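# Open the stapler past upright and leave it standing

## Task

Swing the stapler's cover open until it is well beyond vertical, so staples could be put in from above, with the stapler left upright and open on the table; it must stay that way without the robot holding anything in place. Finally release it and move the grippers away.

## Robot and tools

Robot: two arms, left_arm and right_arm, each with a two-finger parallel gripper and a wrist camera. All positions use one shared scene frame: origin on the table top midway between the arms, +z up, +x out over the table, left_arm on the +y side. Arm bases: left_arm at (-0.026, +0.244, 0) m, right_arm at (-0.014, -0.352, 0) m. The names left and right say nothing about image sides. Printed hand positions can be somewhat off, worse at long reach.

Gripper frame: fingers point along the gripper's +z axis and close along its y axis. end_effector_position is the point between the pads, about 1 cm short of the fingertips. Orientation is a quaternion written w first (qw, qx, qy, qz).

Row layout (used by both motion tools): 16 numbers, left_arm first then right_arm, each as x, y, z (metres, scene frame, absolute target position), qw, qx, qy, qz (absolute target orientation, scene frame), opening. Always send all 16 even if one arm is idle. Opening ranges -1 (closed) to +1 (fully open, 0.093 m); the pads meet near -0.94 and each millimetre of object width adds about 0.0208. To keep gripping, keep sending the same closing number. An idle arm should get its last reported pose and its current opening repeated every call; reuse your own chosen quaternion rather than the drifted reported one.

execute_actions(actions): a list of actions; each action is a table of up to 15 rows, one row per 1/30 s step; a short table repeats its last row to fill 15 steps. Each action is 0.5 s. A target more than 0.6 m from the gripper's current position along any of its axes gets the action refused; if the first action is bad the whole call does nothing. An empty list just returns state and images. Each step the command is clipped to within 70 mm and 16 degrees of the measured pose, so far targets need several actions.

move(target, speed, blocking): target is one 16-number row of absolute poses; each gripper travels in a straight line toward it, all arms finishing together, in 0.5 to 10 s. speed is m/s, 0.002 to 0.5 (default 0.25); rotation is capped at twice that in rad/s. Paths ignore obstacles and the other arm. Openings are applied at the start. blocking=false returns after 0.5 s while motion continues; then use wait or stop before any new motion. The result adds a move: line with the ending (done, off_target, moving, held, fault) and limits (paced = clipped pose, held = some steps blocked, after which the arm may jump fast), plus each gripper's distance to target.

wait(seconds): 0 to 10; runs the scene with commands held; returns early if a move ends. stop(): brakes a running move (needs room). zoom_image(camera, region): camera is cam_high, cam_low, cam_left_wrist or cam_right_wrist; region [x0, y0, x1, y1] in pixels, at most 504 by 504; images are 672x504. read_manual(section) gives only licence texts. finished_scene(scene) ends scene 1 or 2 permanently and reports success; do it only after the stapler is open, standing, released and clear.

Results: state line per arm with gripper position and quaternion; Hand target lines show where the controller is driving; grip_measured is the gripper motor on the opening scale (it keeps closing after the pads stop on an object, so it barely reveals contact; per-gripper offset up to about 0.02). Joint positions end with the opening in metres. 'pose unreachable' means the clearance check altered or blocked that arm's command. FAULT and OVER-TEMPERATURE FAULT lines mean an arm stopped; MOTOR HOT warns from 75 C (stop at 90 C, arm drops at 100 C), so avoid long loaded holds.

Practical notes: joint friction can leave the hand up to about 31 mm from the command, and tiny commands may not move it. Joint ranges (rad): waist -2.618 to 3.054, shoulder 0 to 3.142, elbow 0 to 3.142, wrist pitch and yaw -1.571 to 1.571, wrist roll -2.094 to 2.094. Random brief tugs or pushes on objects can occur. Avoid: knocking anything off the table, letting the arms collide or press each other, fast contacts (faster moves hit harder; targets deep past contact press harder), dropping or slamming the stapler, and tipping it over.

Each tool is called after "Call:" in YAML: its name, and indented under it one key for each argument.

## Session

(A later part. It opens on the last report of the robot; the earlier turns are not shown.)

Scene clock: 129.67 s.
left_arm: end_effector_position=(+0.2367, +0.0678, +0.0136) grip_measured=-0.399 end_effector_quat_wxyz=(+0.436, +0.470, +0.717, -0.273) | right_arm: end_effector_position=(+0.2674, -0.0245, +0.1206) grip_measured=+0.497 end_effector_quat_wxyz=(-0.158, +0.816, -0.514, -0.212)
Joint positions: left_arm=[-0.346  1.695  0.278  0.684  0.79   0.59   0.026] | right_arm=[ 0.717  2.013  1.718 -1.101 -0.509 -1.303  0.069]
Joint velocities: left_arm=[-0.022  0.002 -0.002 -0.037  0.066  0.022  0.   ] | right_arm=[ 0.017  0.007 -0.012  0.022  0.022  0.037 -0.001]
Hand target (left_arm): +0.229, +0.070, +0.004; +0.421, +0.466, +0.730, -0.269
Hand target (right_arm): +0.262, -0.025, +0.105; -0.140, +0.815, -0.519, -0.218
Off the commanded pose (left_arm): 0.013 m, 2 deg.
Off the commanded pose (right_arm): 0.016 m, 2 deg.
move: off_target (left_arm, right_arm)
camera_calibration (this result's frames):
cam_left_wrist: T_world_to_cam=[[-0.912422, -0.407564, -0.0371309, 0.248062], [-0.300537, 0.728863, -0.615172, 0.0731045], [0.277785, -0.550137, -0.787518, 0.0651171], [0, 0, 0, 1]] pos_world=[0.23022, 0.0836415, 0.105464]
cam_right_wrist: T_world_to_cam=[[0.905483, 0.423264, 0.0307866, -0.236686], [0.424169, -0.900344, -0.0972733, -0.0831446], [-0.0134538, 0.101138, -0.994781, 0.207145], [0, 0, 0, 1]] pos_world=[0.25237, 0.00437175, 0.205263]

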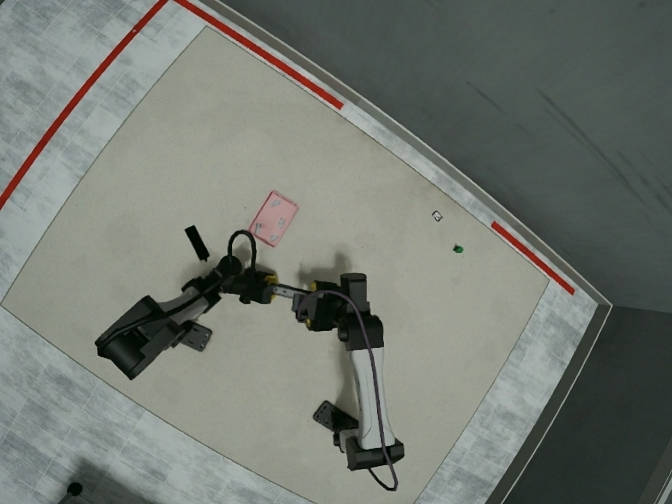

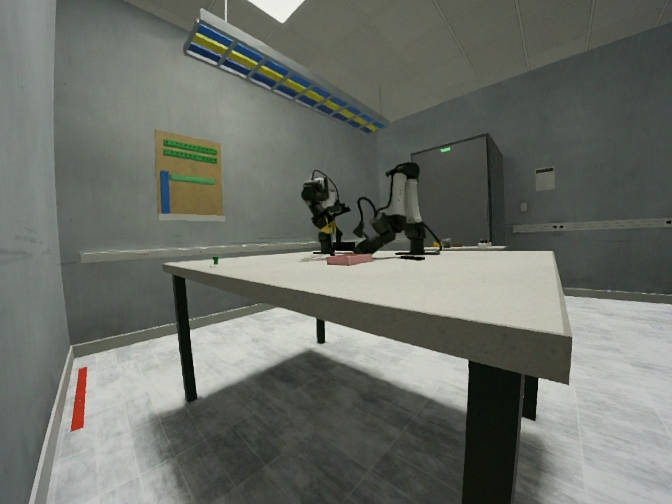

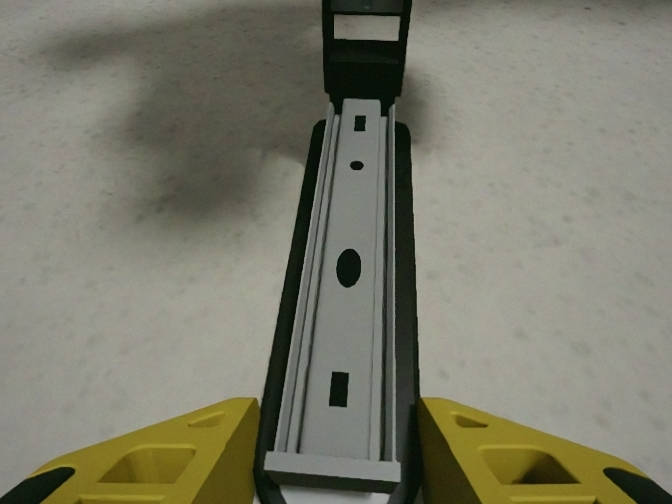

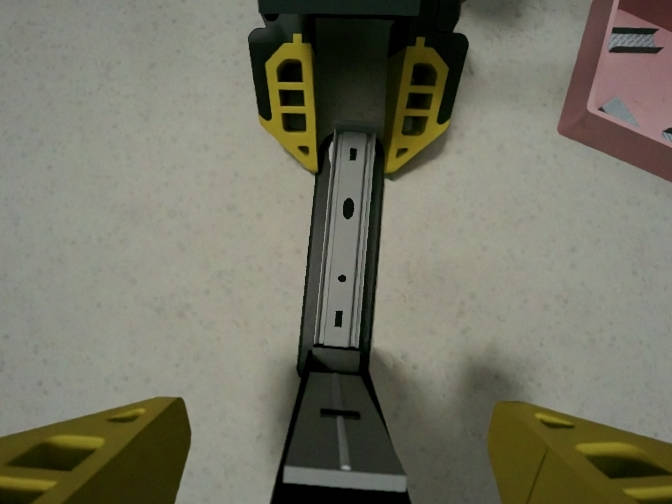

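Call:
move:
  target: [0.229,0.07,0.004,0.421,0.465,0.73,-0.269,-0.5,0.265,-0.027,0.095,-0.139,0.814,-0.519,-0.218,0.5]
  speed: 0.05

Call:
move:
  target: [0.229,0.07,0.004,0.421,0.465,0.73,-0.269,-0.5,0.265,-0.027,0.095,-0.139,0.814,-0.519,-0.218,-0.55]

Call:
move:
  target: [0.229,0.07,0.004,0.421,0.465,0.73,-0.269,-0.5,0.286,-0.078,0.09,-0.269,0.73,-0.465,-0.422,-0.55]
  speed: 0.06

Call:
move:
  target: [0.229,0.07,0.004,0.421,0.465,0.73,-0.269,-0.5,0.286,-0.078,0.09,-0.269,0.73,-0.465,-0.422,0.3]

Call:
zoom_image:
  camera: "cam_low"
  region: [290, 195, 380, 270]

Scene clock: 138.27 s.
left_arm: end_effector_position=(+0.2367, +0.0678, +0.0136) grip_measured=-0.399 end_effector_quat_wxyz=(+0.436, +0.470, +0.718, -0.273) | right_arm: end_effector_position=(+0.2674, -0.0245, +0.1104) grip_measured=+0.497 end_effector_quat_wxyz=(-0.155, +0.815, -0.515, -0.213)
Joint positions: left_arm=[-0.346  1.695  0.278  0.683  0.79   0.59   0.026] | right_arm=[ 0.717  2.023  1.693 -1.073 -0.509 -1.301  0.069]
Joint velocities: left_arm=[ 0.007  0.002 -0.002  0.007  0.022 -0.066  0.001] | right_arm=[ 0.002 -0.007  0.007 -0.066  0.007 -0.037 -0.   ]
Hand target (left_arm): +0.229, +0.070, +0.004; +0.421, +0.466, +0.730, -0.269
Hand target (right_arm): +0.265, -0.027, +0.095; -0.139, +0.815, -0.519, -0.218
Off the commanded pose (left_arm): 0.012 m, 2 deg.
Off the commanded pose (right_arm): 0.016 m, 2 deg.
move: off_target (left_arm, right_arm)
camera_calibration (this result's frames):
cam_left_wrist: T_world_to_cam=[[-0.912435, -0.407561, -0.0368213, 0.248019], [-0.300766, 0.72891, -0.615004, 0.0730981], [0.277491, -0.550077, -0.787664, 0.0651605], [0, 0, 0, 1]] pos_world=[0.230206, 0.0836443, 0.105413]
cam_right_wrist: T_world_to_cam=[[0.906074, 0.422505, 0.0227835, -0.235722], [0.422653, -0.901238, -0.095579, -0.0839314], [-0.0198492, 0.0962312, -0.995161, 0.198578], [0, 0, 0, 1]] pos_world=[0.252997, 0.0048422, 0.194966]

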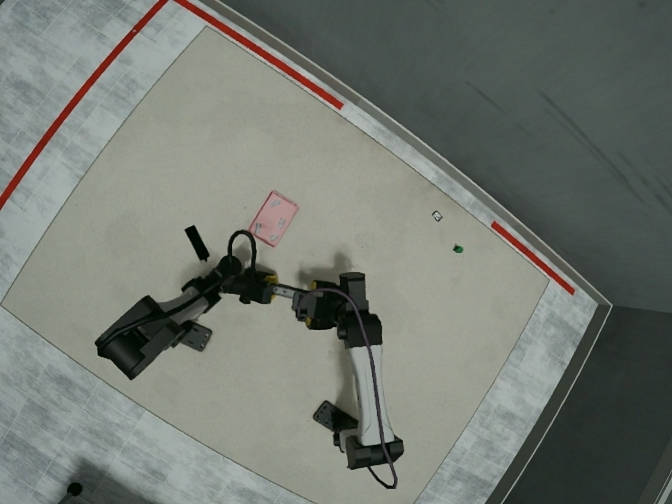

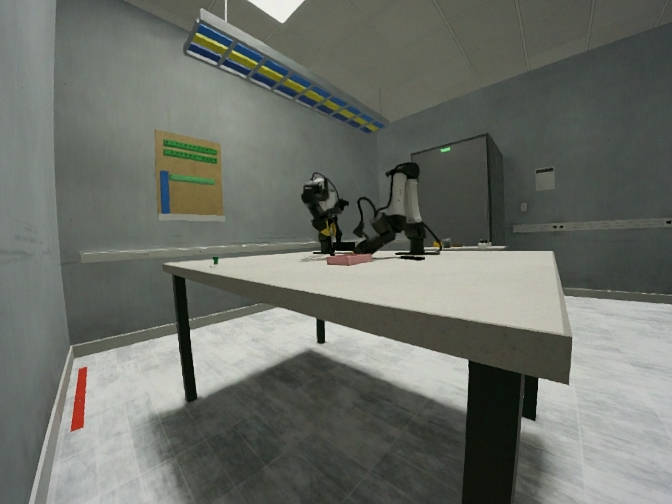

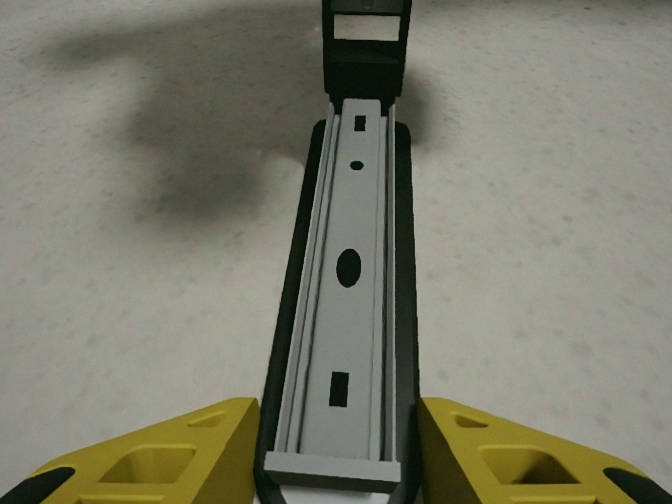

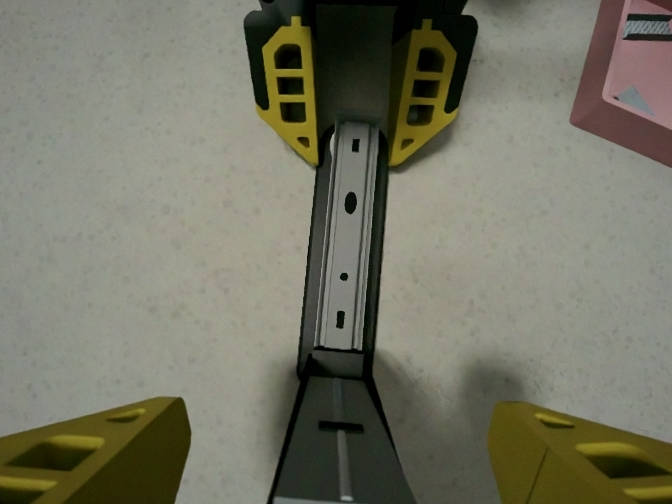

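Scene clock: 138.97 s.
left_arm: end_effector_position=(+0.2367, +0.0678, +0.0135) grip_measured=-0.399 end_effector_quat_wxyz=(+0.436, +0.469, +0.718, -0.273) | right_arm: end_effector_position=(+0.2675, -0.0244, +0.1104) grip_measured=-0.536 end_effector_quat_wxyz=(-0.155, +0.814, -0.517, -0.214)
Joint positions: left_arm=[-0.346  1.695  0.278  0.683  0.79   0.589  0.026] | right_arm=[ 0.717  2.023  1.693 -1.073 -0.509 -1.297  0.019]
Joint velocities: left_arm=[ 0.002  0.007 -0.007  0.022 -0.007  0.066  0.   ] | right_arm=[-0.002 -0.022 -0.027 -0.037  0.007 -0.081 -0.001]
Hand target (left_arm): +0.229, +0.070, +0.004; +0.421, +0.466, +0.730, -0.269
Hand target (right_arm): +0.265, -0.027, +0.095; -0.139, +0.815, -0.519, -0.218
Off the commanded pose (left_arm): 0.012 m, 2 deg.
Off the commanded pose (right_arm): 0.016 m, 2 deg.
move: off_target (left_arm, right_arm)
camera_calibration (this result's frames):
cam_left_wrist: T_world_to_cam=[[-0.912131, -0.408318, -0.0359618, 0.24804], [-0.301898, 0.728556, -0.614869, 0.0733548], [0.277262, -0.549984, -0.787809, 0.0651952], [0, 0, 0, 1]] pos_world=[0.230314, 0.0836923, 0.105385]
cam_right_wrist: T_world_to_cam=[[0.907632, 0.419241, 0.0210227, -0.236105], [0.419233, -0.902811, -0.0957884, -0.0830117], [-0.0211788, 0.095754, -0.99518, 0.198935], [0, 0, 0, 1]] pos_world=[0.253311, 0.00499238, 0.194988]

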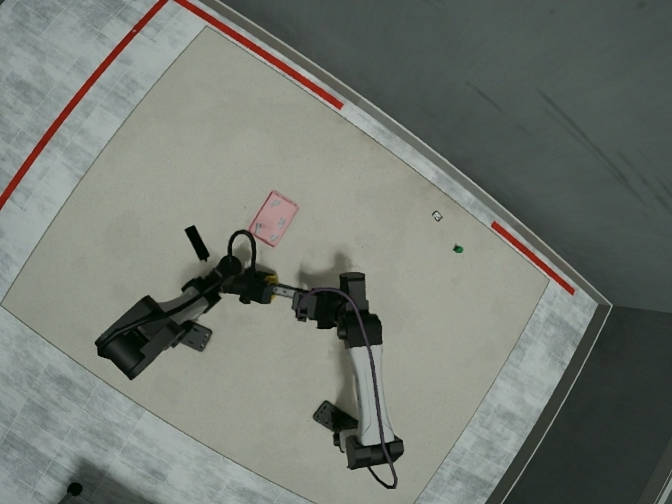

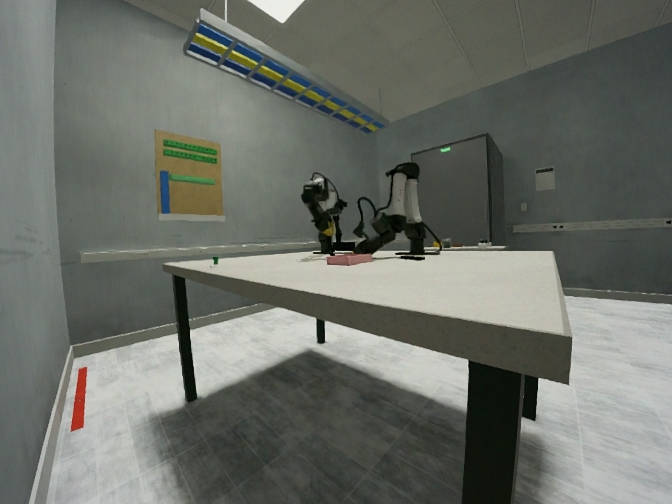

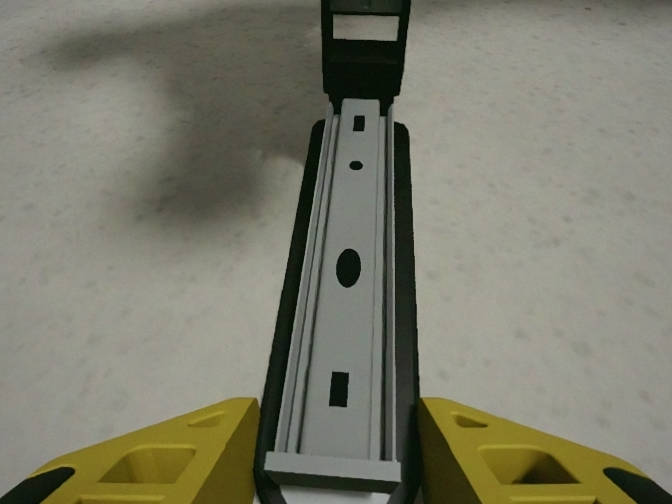

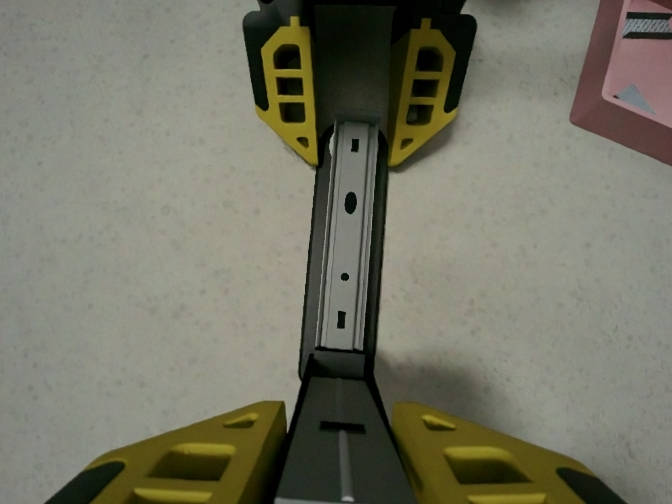

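Scene clock: 143.57 s.
left_arm: end_effector_position=(+0.2391, +0.0661, +0.0157) grip_measured=-0.399 end_effector_quat_wxyz=(+0.439, +0.465, +0.719, -0.272) | right_arm: end_effector_position=(+0.2869, -0.0635, +0.0993) grip_measured=-0.536 end_effector_quat_wxyz=(-0.285, +0.736, -0.449, -0.419)
Joint positions: left_arm=[-0.355  1.695  0.278  0.704  0.778  0.565  0.026] | right_arm=[ 0.451  2.119  1.541 -1.032 -1.062 -1.666  0.019]
Joint velocities: left_arm=[-0.007  0.007  0.002 -0.037  0.066  0.037 -0.   ] | right_arm=[-0.012 -0.002  0.007  0.007  0.022 -0.11   0.001]
Hand target (left_arm): +0.229, +0.070, +0.004; +0.421, +0.466, +0.730, -0.269
Hand target (right_arm): +0.285, -0.078, +0.090; -0.268, +0.730, -0.465, -0.424
Off the commanded pose (left_arm): 0.016 m, 2 deg.
Off the commanded pose (right_arm): 0.017 m, 3 deg.
move: off_target (left_arm, right_arm)
camera_calibration (this result's frames):
cam_left_wrist: T_world_to_cam=[[-0.907451, -0.418601, -0.0361259, 0.249117], [-0.308158, 0.721539, -0.620017, 0.0786884], [0.285606, -0.551503, -0.783756, 0.0633133], [0, 0, 0, 1]] pos_world=[0.232227, 0.0824213, 0.10741]
cam_right_wrist: T_world_to_cam=[[0.897193, 0.440137, 0.0363901, -0.234299], [0.376381, -0.718914, -0.58438, -0.0550408], [-0.231046, 0.537998, -0.810664, 0.262014], [0, 0, 0, 1]] pos_world=[0.291465, -0.0774092, 0.188767]

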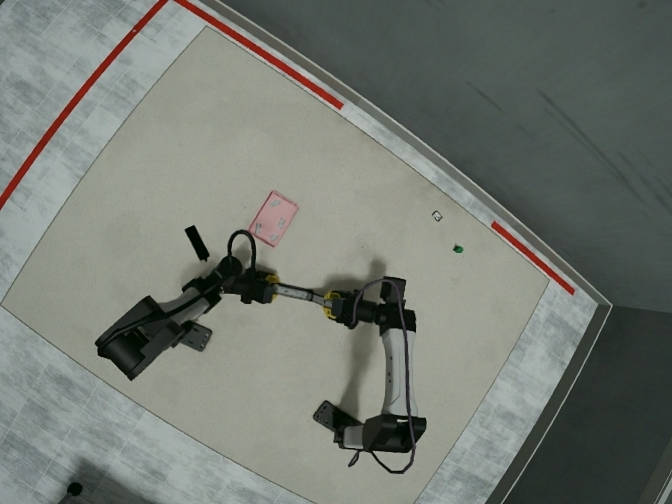

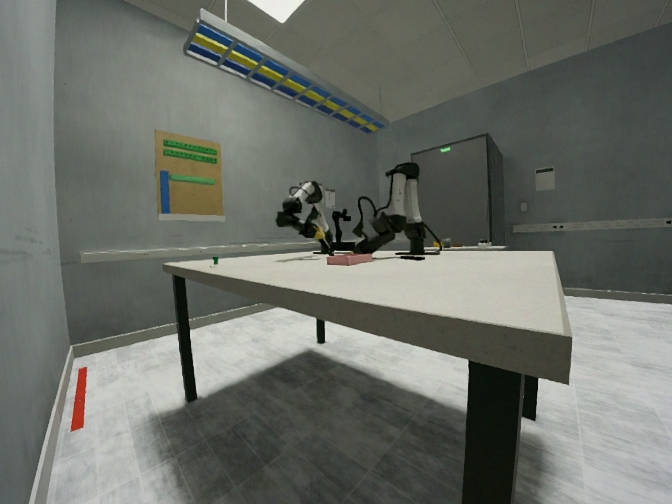

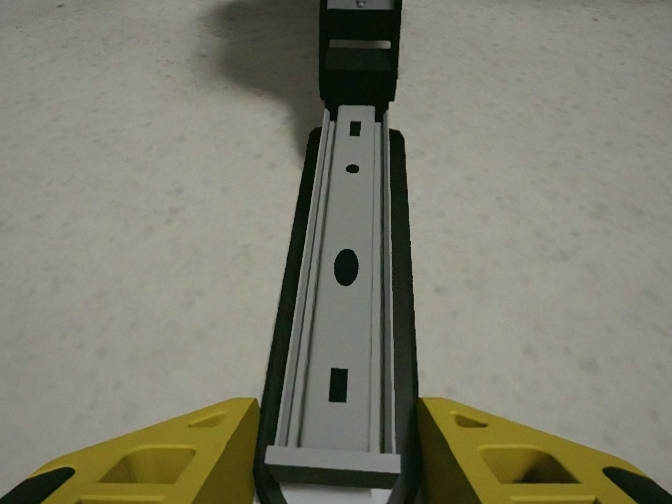

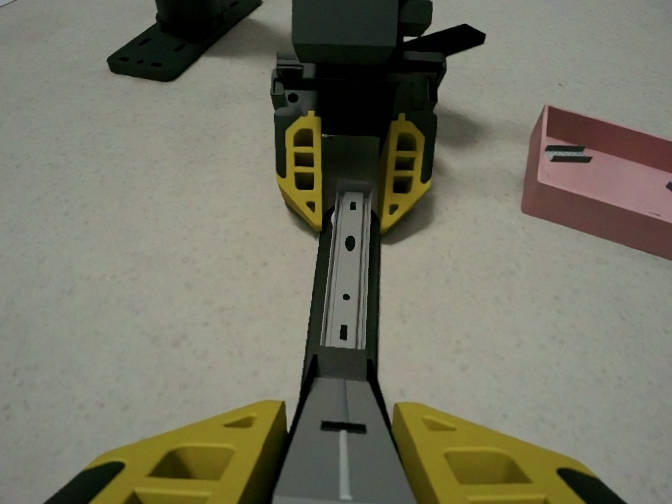

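Scene clock: 144.30 s.
left_arm: end_effector_position=(+0.2389, +0.0671, +0.0138) grip_measured=-0.399 end_effector_quat_wxyz=(+0.437, +0.467, +0.721, -0.268) | right_arm: end_effector_position=(+0.2878, -0.0718, +0.0991) grip_measured=+0.297 end_effector_quat_wxyz=(-0.281, +0.732, -0.456, -0.420)
Joint positions: left_arm=[-0.355  1.695  0.278  0.696  0.77   0.575  0.026] | right_arm=[ 0.431  2.119  1.541 -1.066 -1.059 -1.687  0.059]
Joint velocities: left_arm=[-0.002  0.002  0.007 -0.007  0.007 -0.066  0.   ] | right_arm=[ 0.007  0.007 -0.012  0.022  0.066  0.081 -0.001]
Hand target (left_arm): +0.229, +0.070, +0.004; +0.421, +0.465, +0.730, -0.269
Hand target (right_arm): +0.286, -0.078, +0.090; -0.269, +0.730, -0.465, -0.422
Off the commanded pose (left_arm): 0.014 m, 2 deg.
Off the commanded pose (right_arm): 0.011 m, 2 deg.
move: off_target (left_arm, right_arm)
camera_calibration (this result's frames):
cam_left_wrist: T_world_to_cam=[[-0.906922, -0.419264, -0.0413589, 0.249288], [-0.308573, 0.727889, -0.61234, 0.0762702], [0.286837, -0.542582, -0.789512, 0.0616307], [0, 0, 0, 1]] pos_world=[0.231942, 0.0824412, 0.105672]
cam_right_wrist: T_world_to_cam=[[0.901842, 0.431587, 0.020329, -0.231809], [0.361361, -0.727635, -0.583065, -0.0578586], [-0.236851, 0.533179, -0.812171, 0.26796], [0, 0, 0, 1]] pos_world=[0.29343, -0.0849252, 0.188607]

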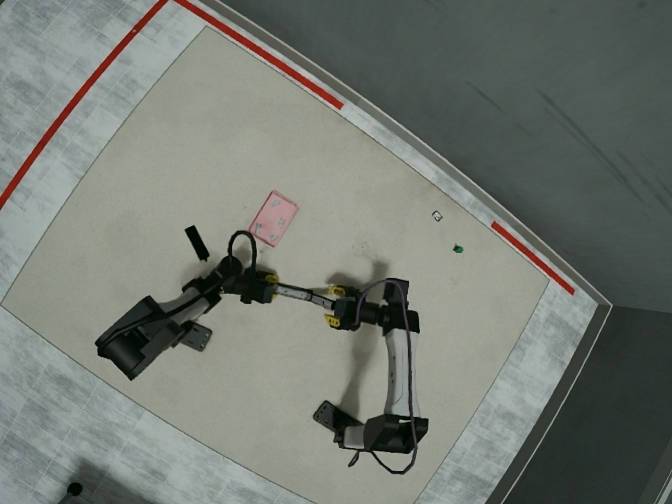

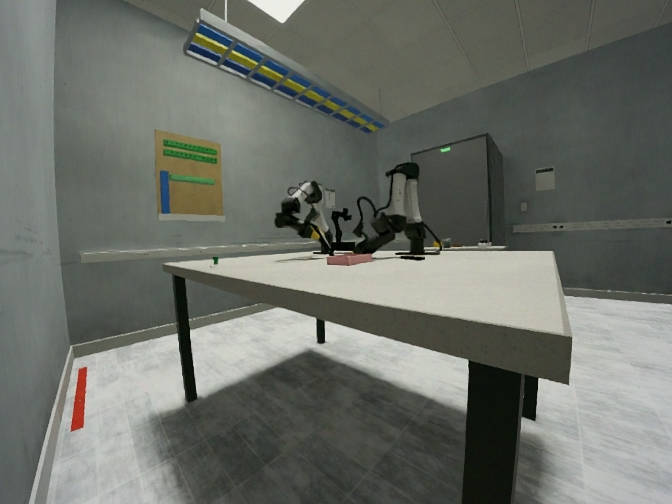

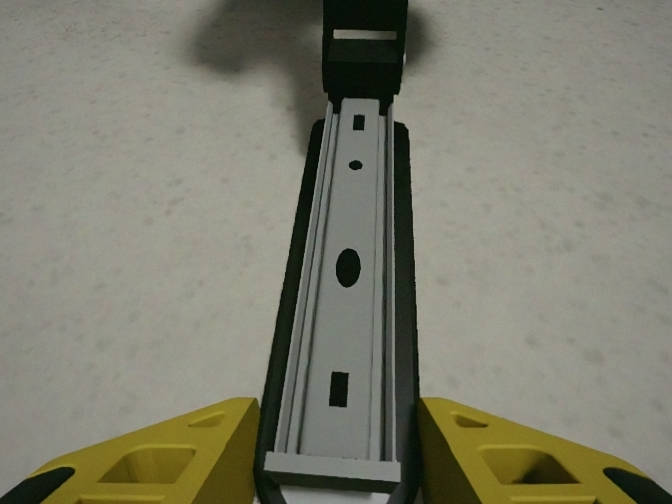

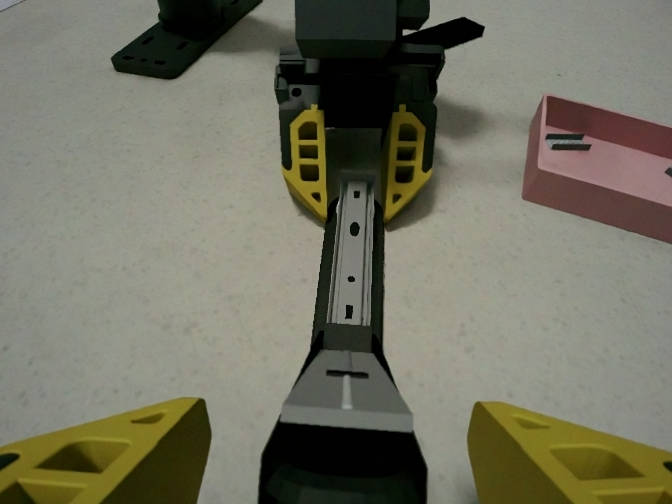

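Region (290, 195, 380, 270) of cam_low's 672x504 image, scaled by 5.600, with more detail than that image has.

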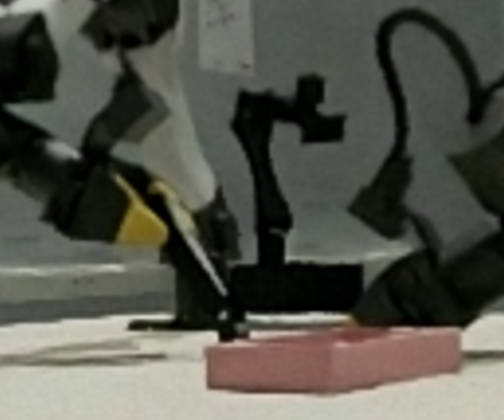

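The cover is at about 120°. Releasing and retreating.

Call:
move:
  target: [0.233,0.07,0.01,0.421,0.465,0.73,-0.269,0.5,0.31,-0.15,0.13,-0.269,0.73,-0.465,-0.422,0.3]

Call:
move:
  target: [0.2,0.17,0.1,0.421,0.465,0.73,-0.269,0.5,0.3,-0.25,0.15,-0.15,0.75,-0.6,-0.2,0.3]

Call:
zoom_image:
  camera: "cam_low"
  region: [290, 195, 380, 270]

Scene clock: 152.50 s.
left_arm: end_effector_position=(+0.2365, +0.0676, +0.0134) grip_measured=+0.499 end_effector_quat_wxyz=(+0.432, +0.468, +0.722, -0.268) | right_arm: end_effector_position=(+0.3087, -0.1506, +0.1330) grip_measured=+0.297 end_effector_quat_wxyz=(-0.275, +0.724, -0.470, -0.424)
Joint positions: left_arm=[-0.355  1.681  0.278  0.666  0.77   0.583  0.069] | right_arm=[ 0.221  2.174  1.745 -1.551 -1.007 -2.046  0.059]
Joint velocities: left_arm=[ 0.017 -0.002 -0.007 -0.007  0.007  0.095  0.   ] | right_arm=[-0.012 -0.012  0.007 -0.022 -0.022  0.007  0.001]
Hand target (left_arm): +0.233, +0.070, +0.010; +0.422, +0.465, +0.730, -0.269
Hand target (right_arm): +0.310, -0.150, +0.130; -0.269, +0.730, -0.465, -0.422
Off the commanded pose (left_arm): 0.005 m, 2 deg.
Off the commanded pose (right_arm): 0.003 m, 1 deg.
joint sent to its limit (right arm) — the command would take joint 4 (wrist pitch) past its lower limit, so that joint was sent only as far as its limit.
move: done
camera_calibration (this result's frames):
cam_left_wrist: T_world_to_cam=[[-0.908853, -0.415544, -0.0361805, 0.24748], [-0.310989, 0.732865, -0.60514, 0.0751002], [0.277978, -0.538732, -0.795296, 0.064225], [0, 0, 0, 1]] pos_world=[0.230426, 0.0824007, 0.105478]
cam_right_wrist: T_world_to_cam=[[0.910358, 0.413745, -0.00802717, -0.21883], [0.332095, -0.742004, -0.582359, -0.0961948], [-0.246904, 0.527489, -0.812892, 0.344845], [0, 0, 0, 1]] pos_world=[0.316303, -0.162739, 0.222545]

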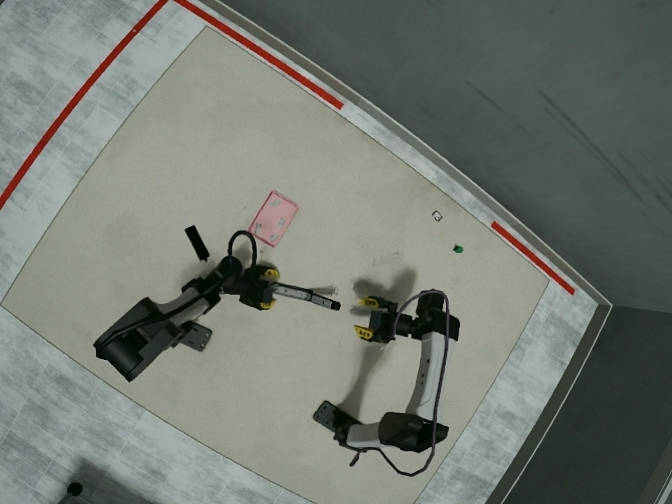

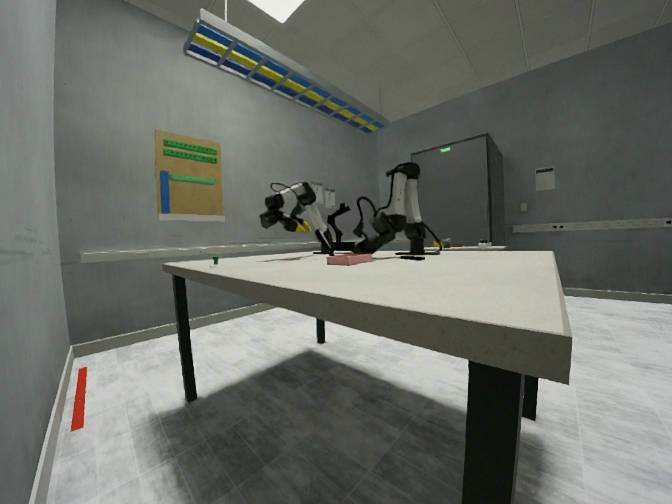

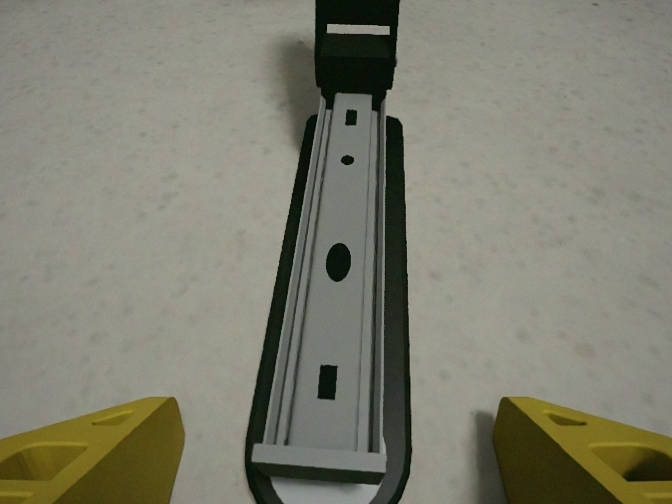

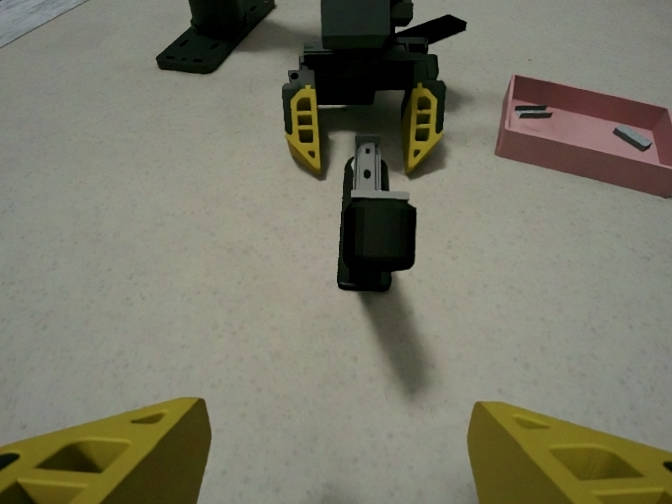

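Scene clock: 154.50 s.
left_arm: end_effector_position=(+0.1944, +0.1684, +0.0975) grip_measured=+0.499 end_effector_quat_wxyz=(+0.416, +0.469, +0.731, -0.270) | right_arm: end_effector_position=(+0.3051, -0.2450, +0.1549) grip_measured=+0.297 end_effector_quat_wxyz=(-0.157, +0.760, -0.597, -0.204)
Joint positions: left_arm=[ 0.196  1.224  0.553 -0.756  1.031  1.398  0.069] | right_arm=[ 0.123  1.861  1.653 -1.462 -0.512 -1.761  0.059]
Joint velocities: left_arm=[ 0.012  0.002 -0.012 -0.051 -0.022  0.037  0.   ] | right_arm=[-0.007 -0.007  0.002  0.037 -0.007 -0.051 -0.001]
Hand target (left_arm): +0.198, +0.171, +0.101; +0.419, +0.467, +0.731, -0.270
Hand target (right_arm): +0.302, -0.251, +0.151; -0.151, +0.755, -0.606, -0.202
Off the commanded pose (left_arm): 0.006 m, 1 deg.
Off the commanded pose (right_arm): 0.009 m, 1 deg.
move: done
camera_calibration (this result's frames):
cam_left_wrist: T_world_to_cam=[[-0.911005, -0.412131, -0.0147722, 0.25185], [-0.327541, 0.744855, -0.581299, 0.0379296], [0.250575, -0.524728, -0.813556, 0.201828], [0, 0, 0, 1]] pos_world=[0.191287, 0.181448, 0.189967]
cam_right_wrist: T_world_to_cam=[[0.970732, 0.23971, -0.0147876, -0.236356], [0.237702, -0.967747, -0.0834439, -0.256128], [-0.0343129, 0.0774866, -0.996403, 0.264841], [0, 0, 0, 1]] pos_world=[0.299408, -0.211732, 0.239021]

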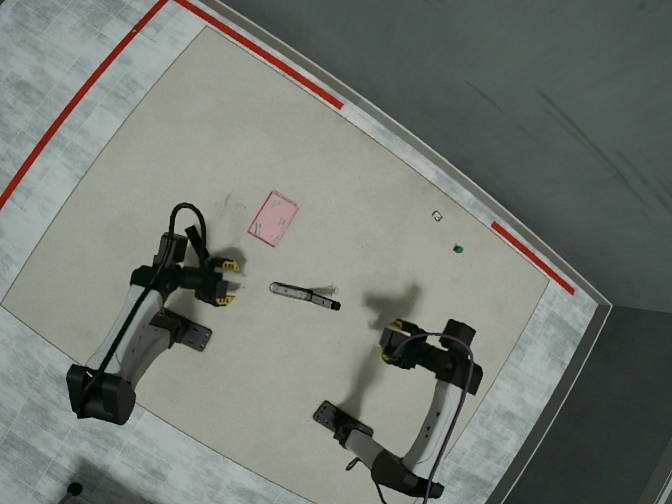

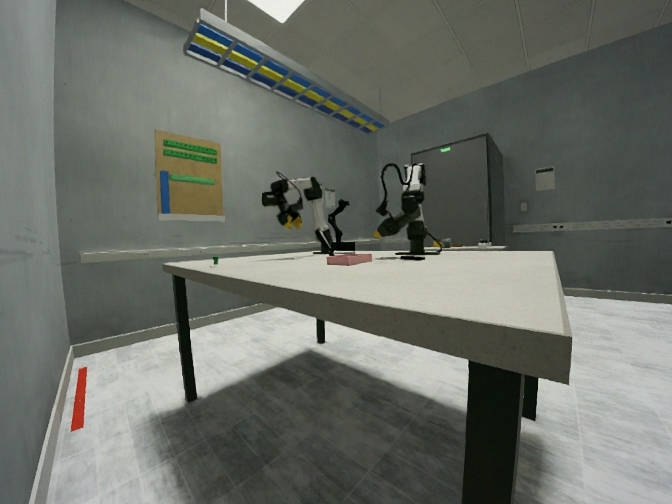

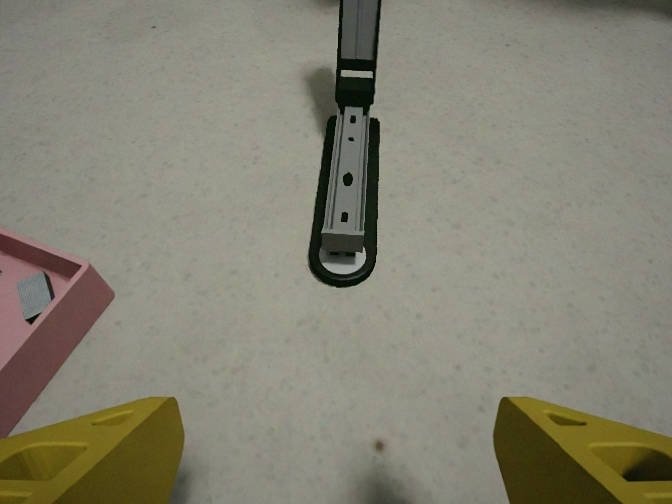

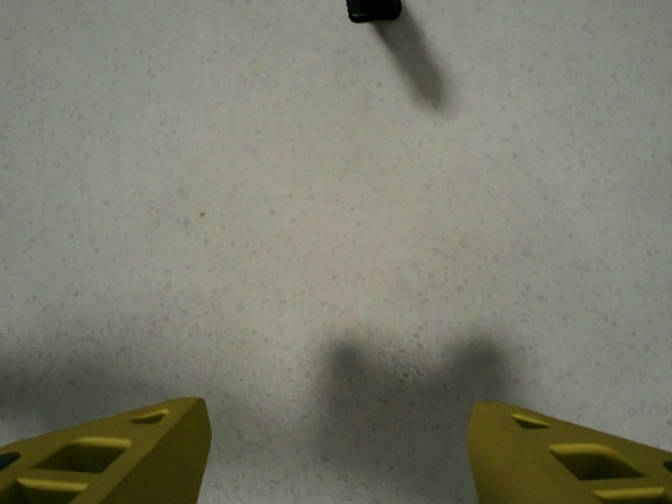

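Region (290, 195, 380, 270) of cam_low's 672x504 image, scaled by 5.600, with more detail than that image has.

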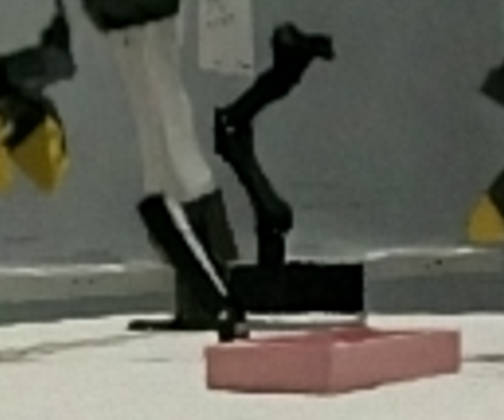

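Call:
finished_scene:
  scene: 1

The scene is finished: the task was done.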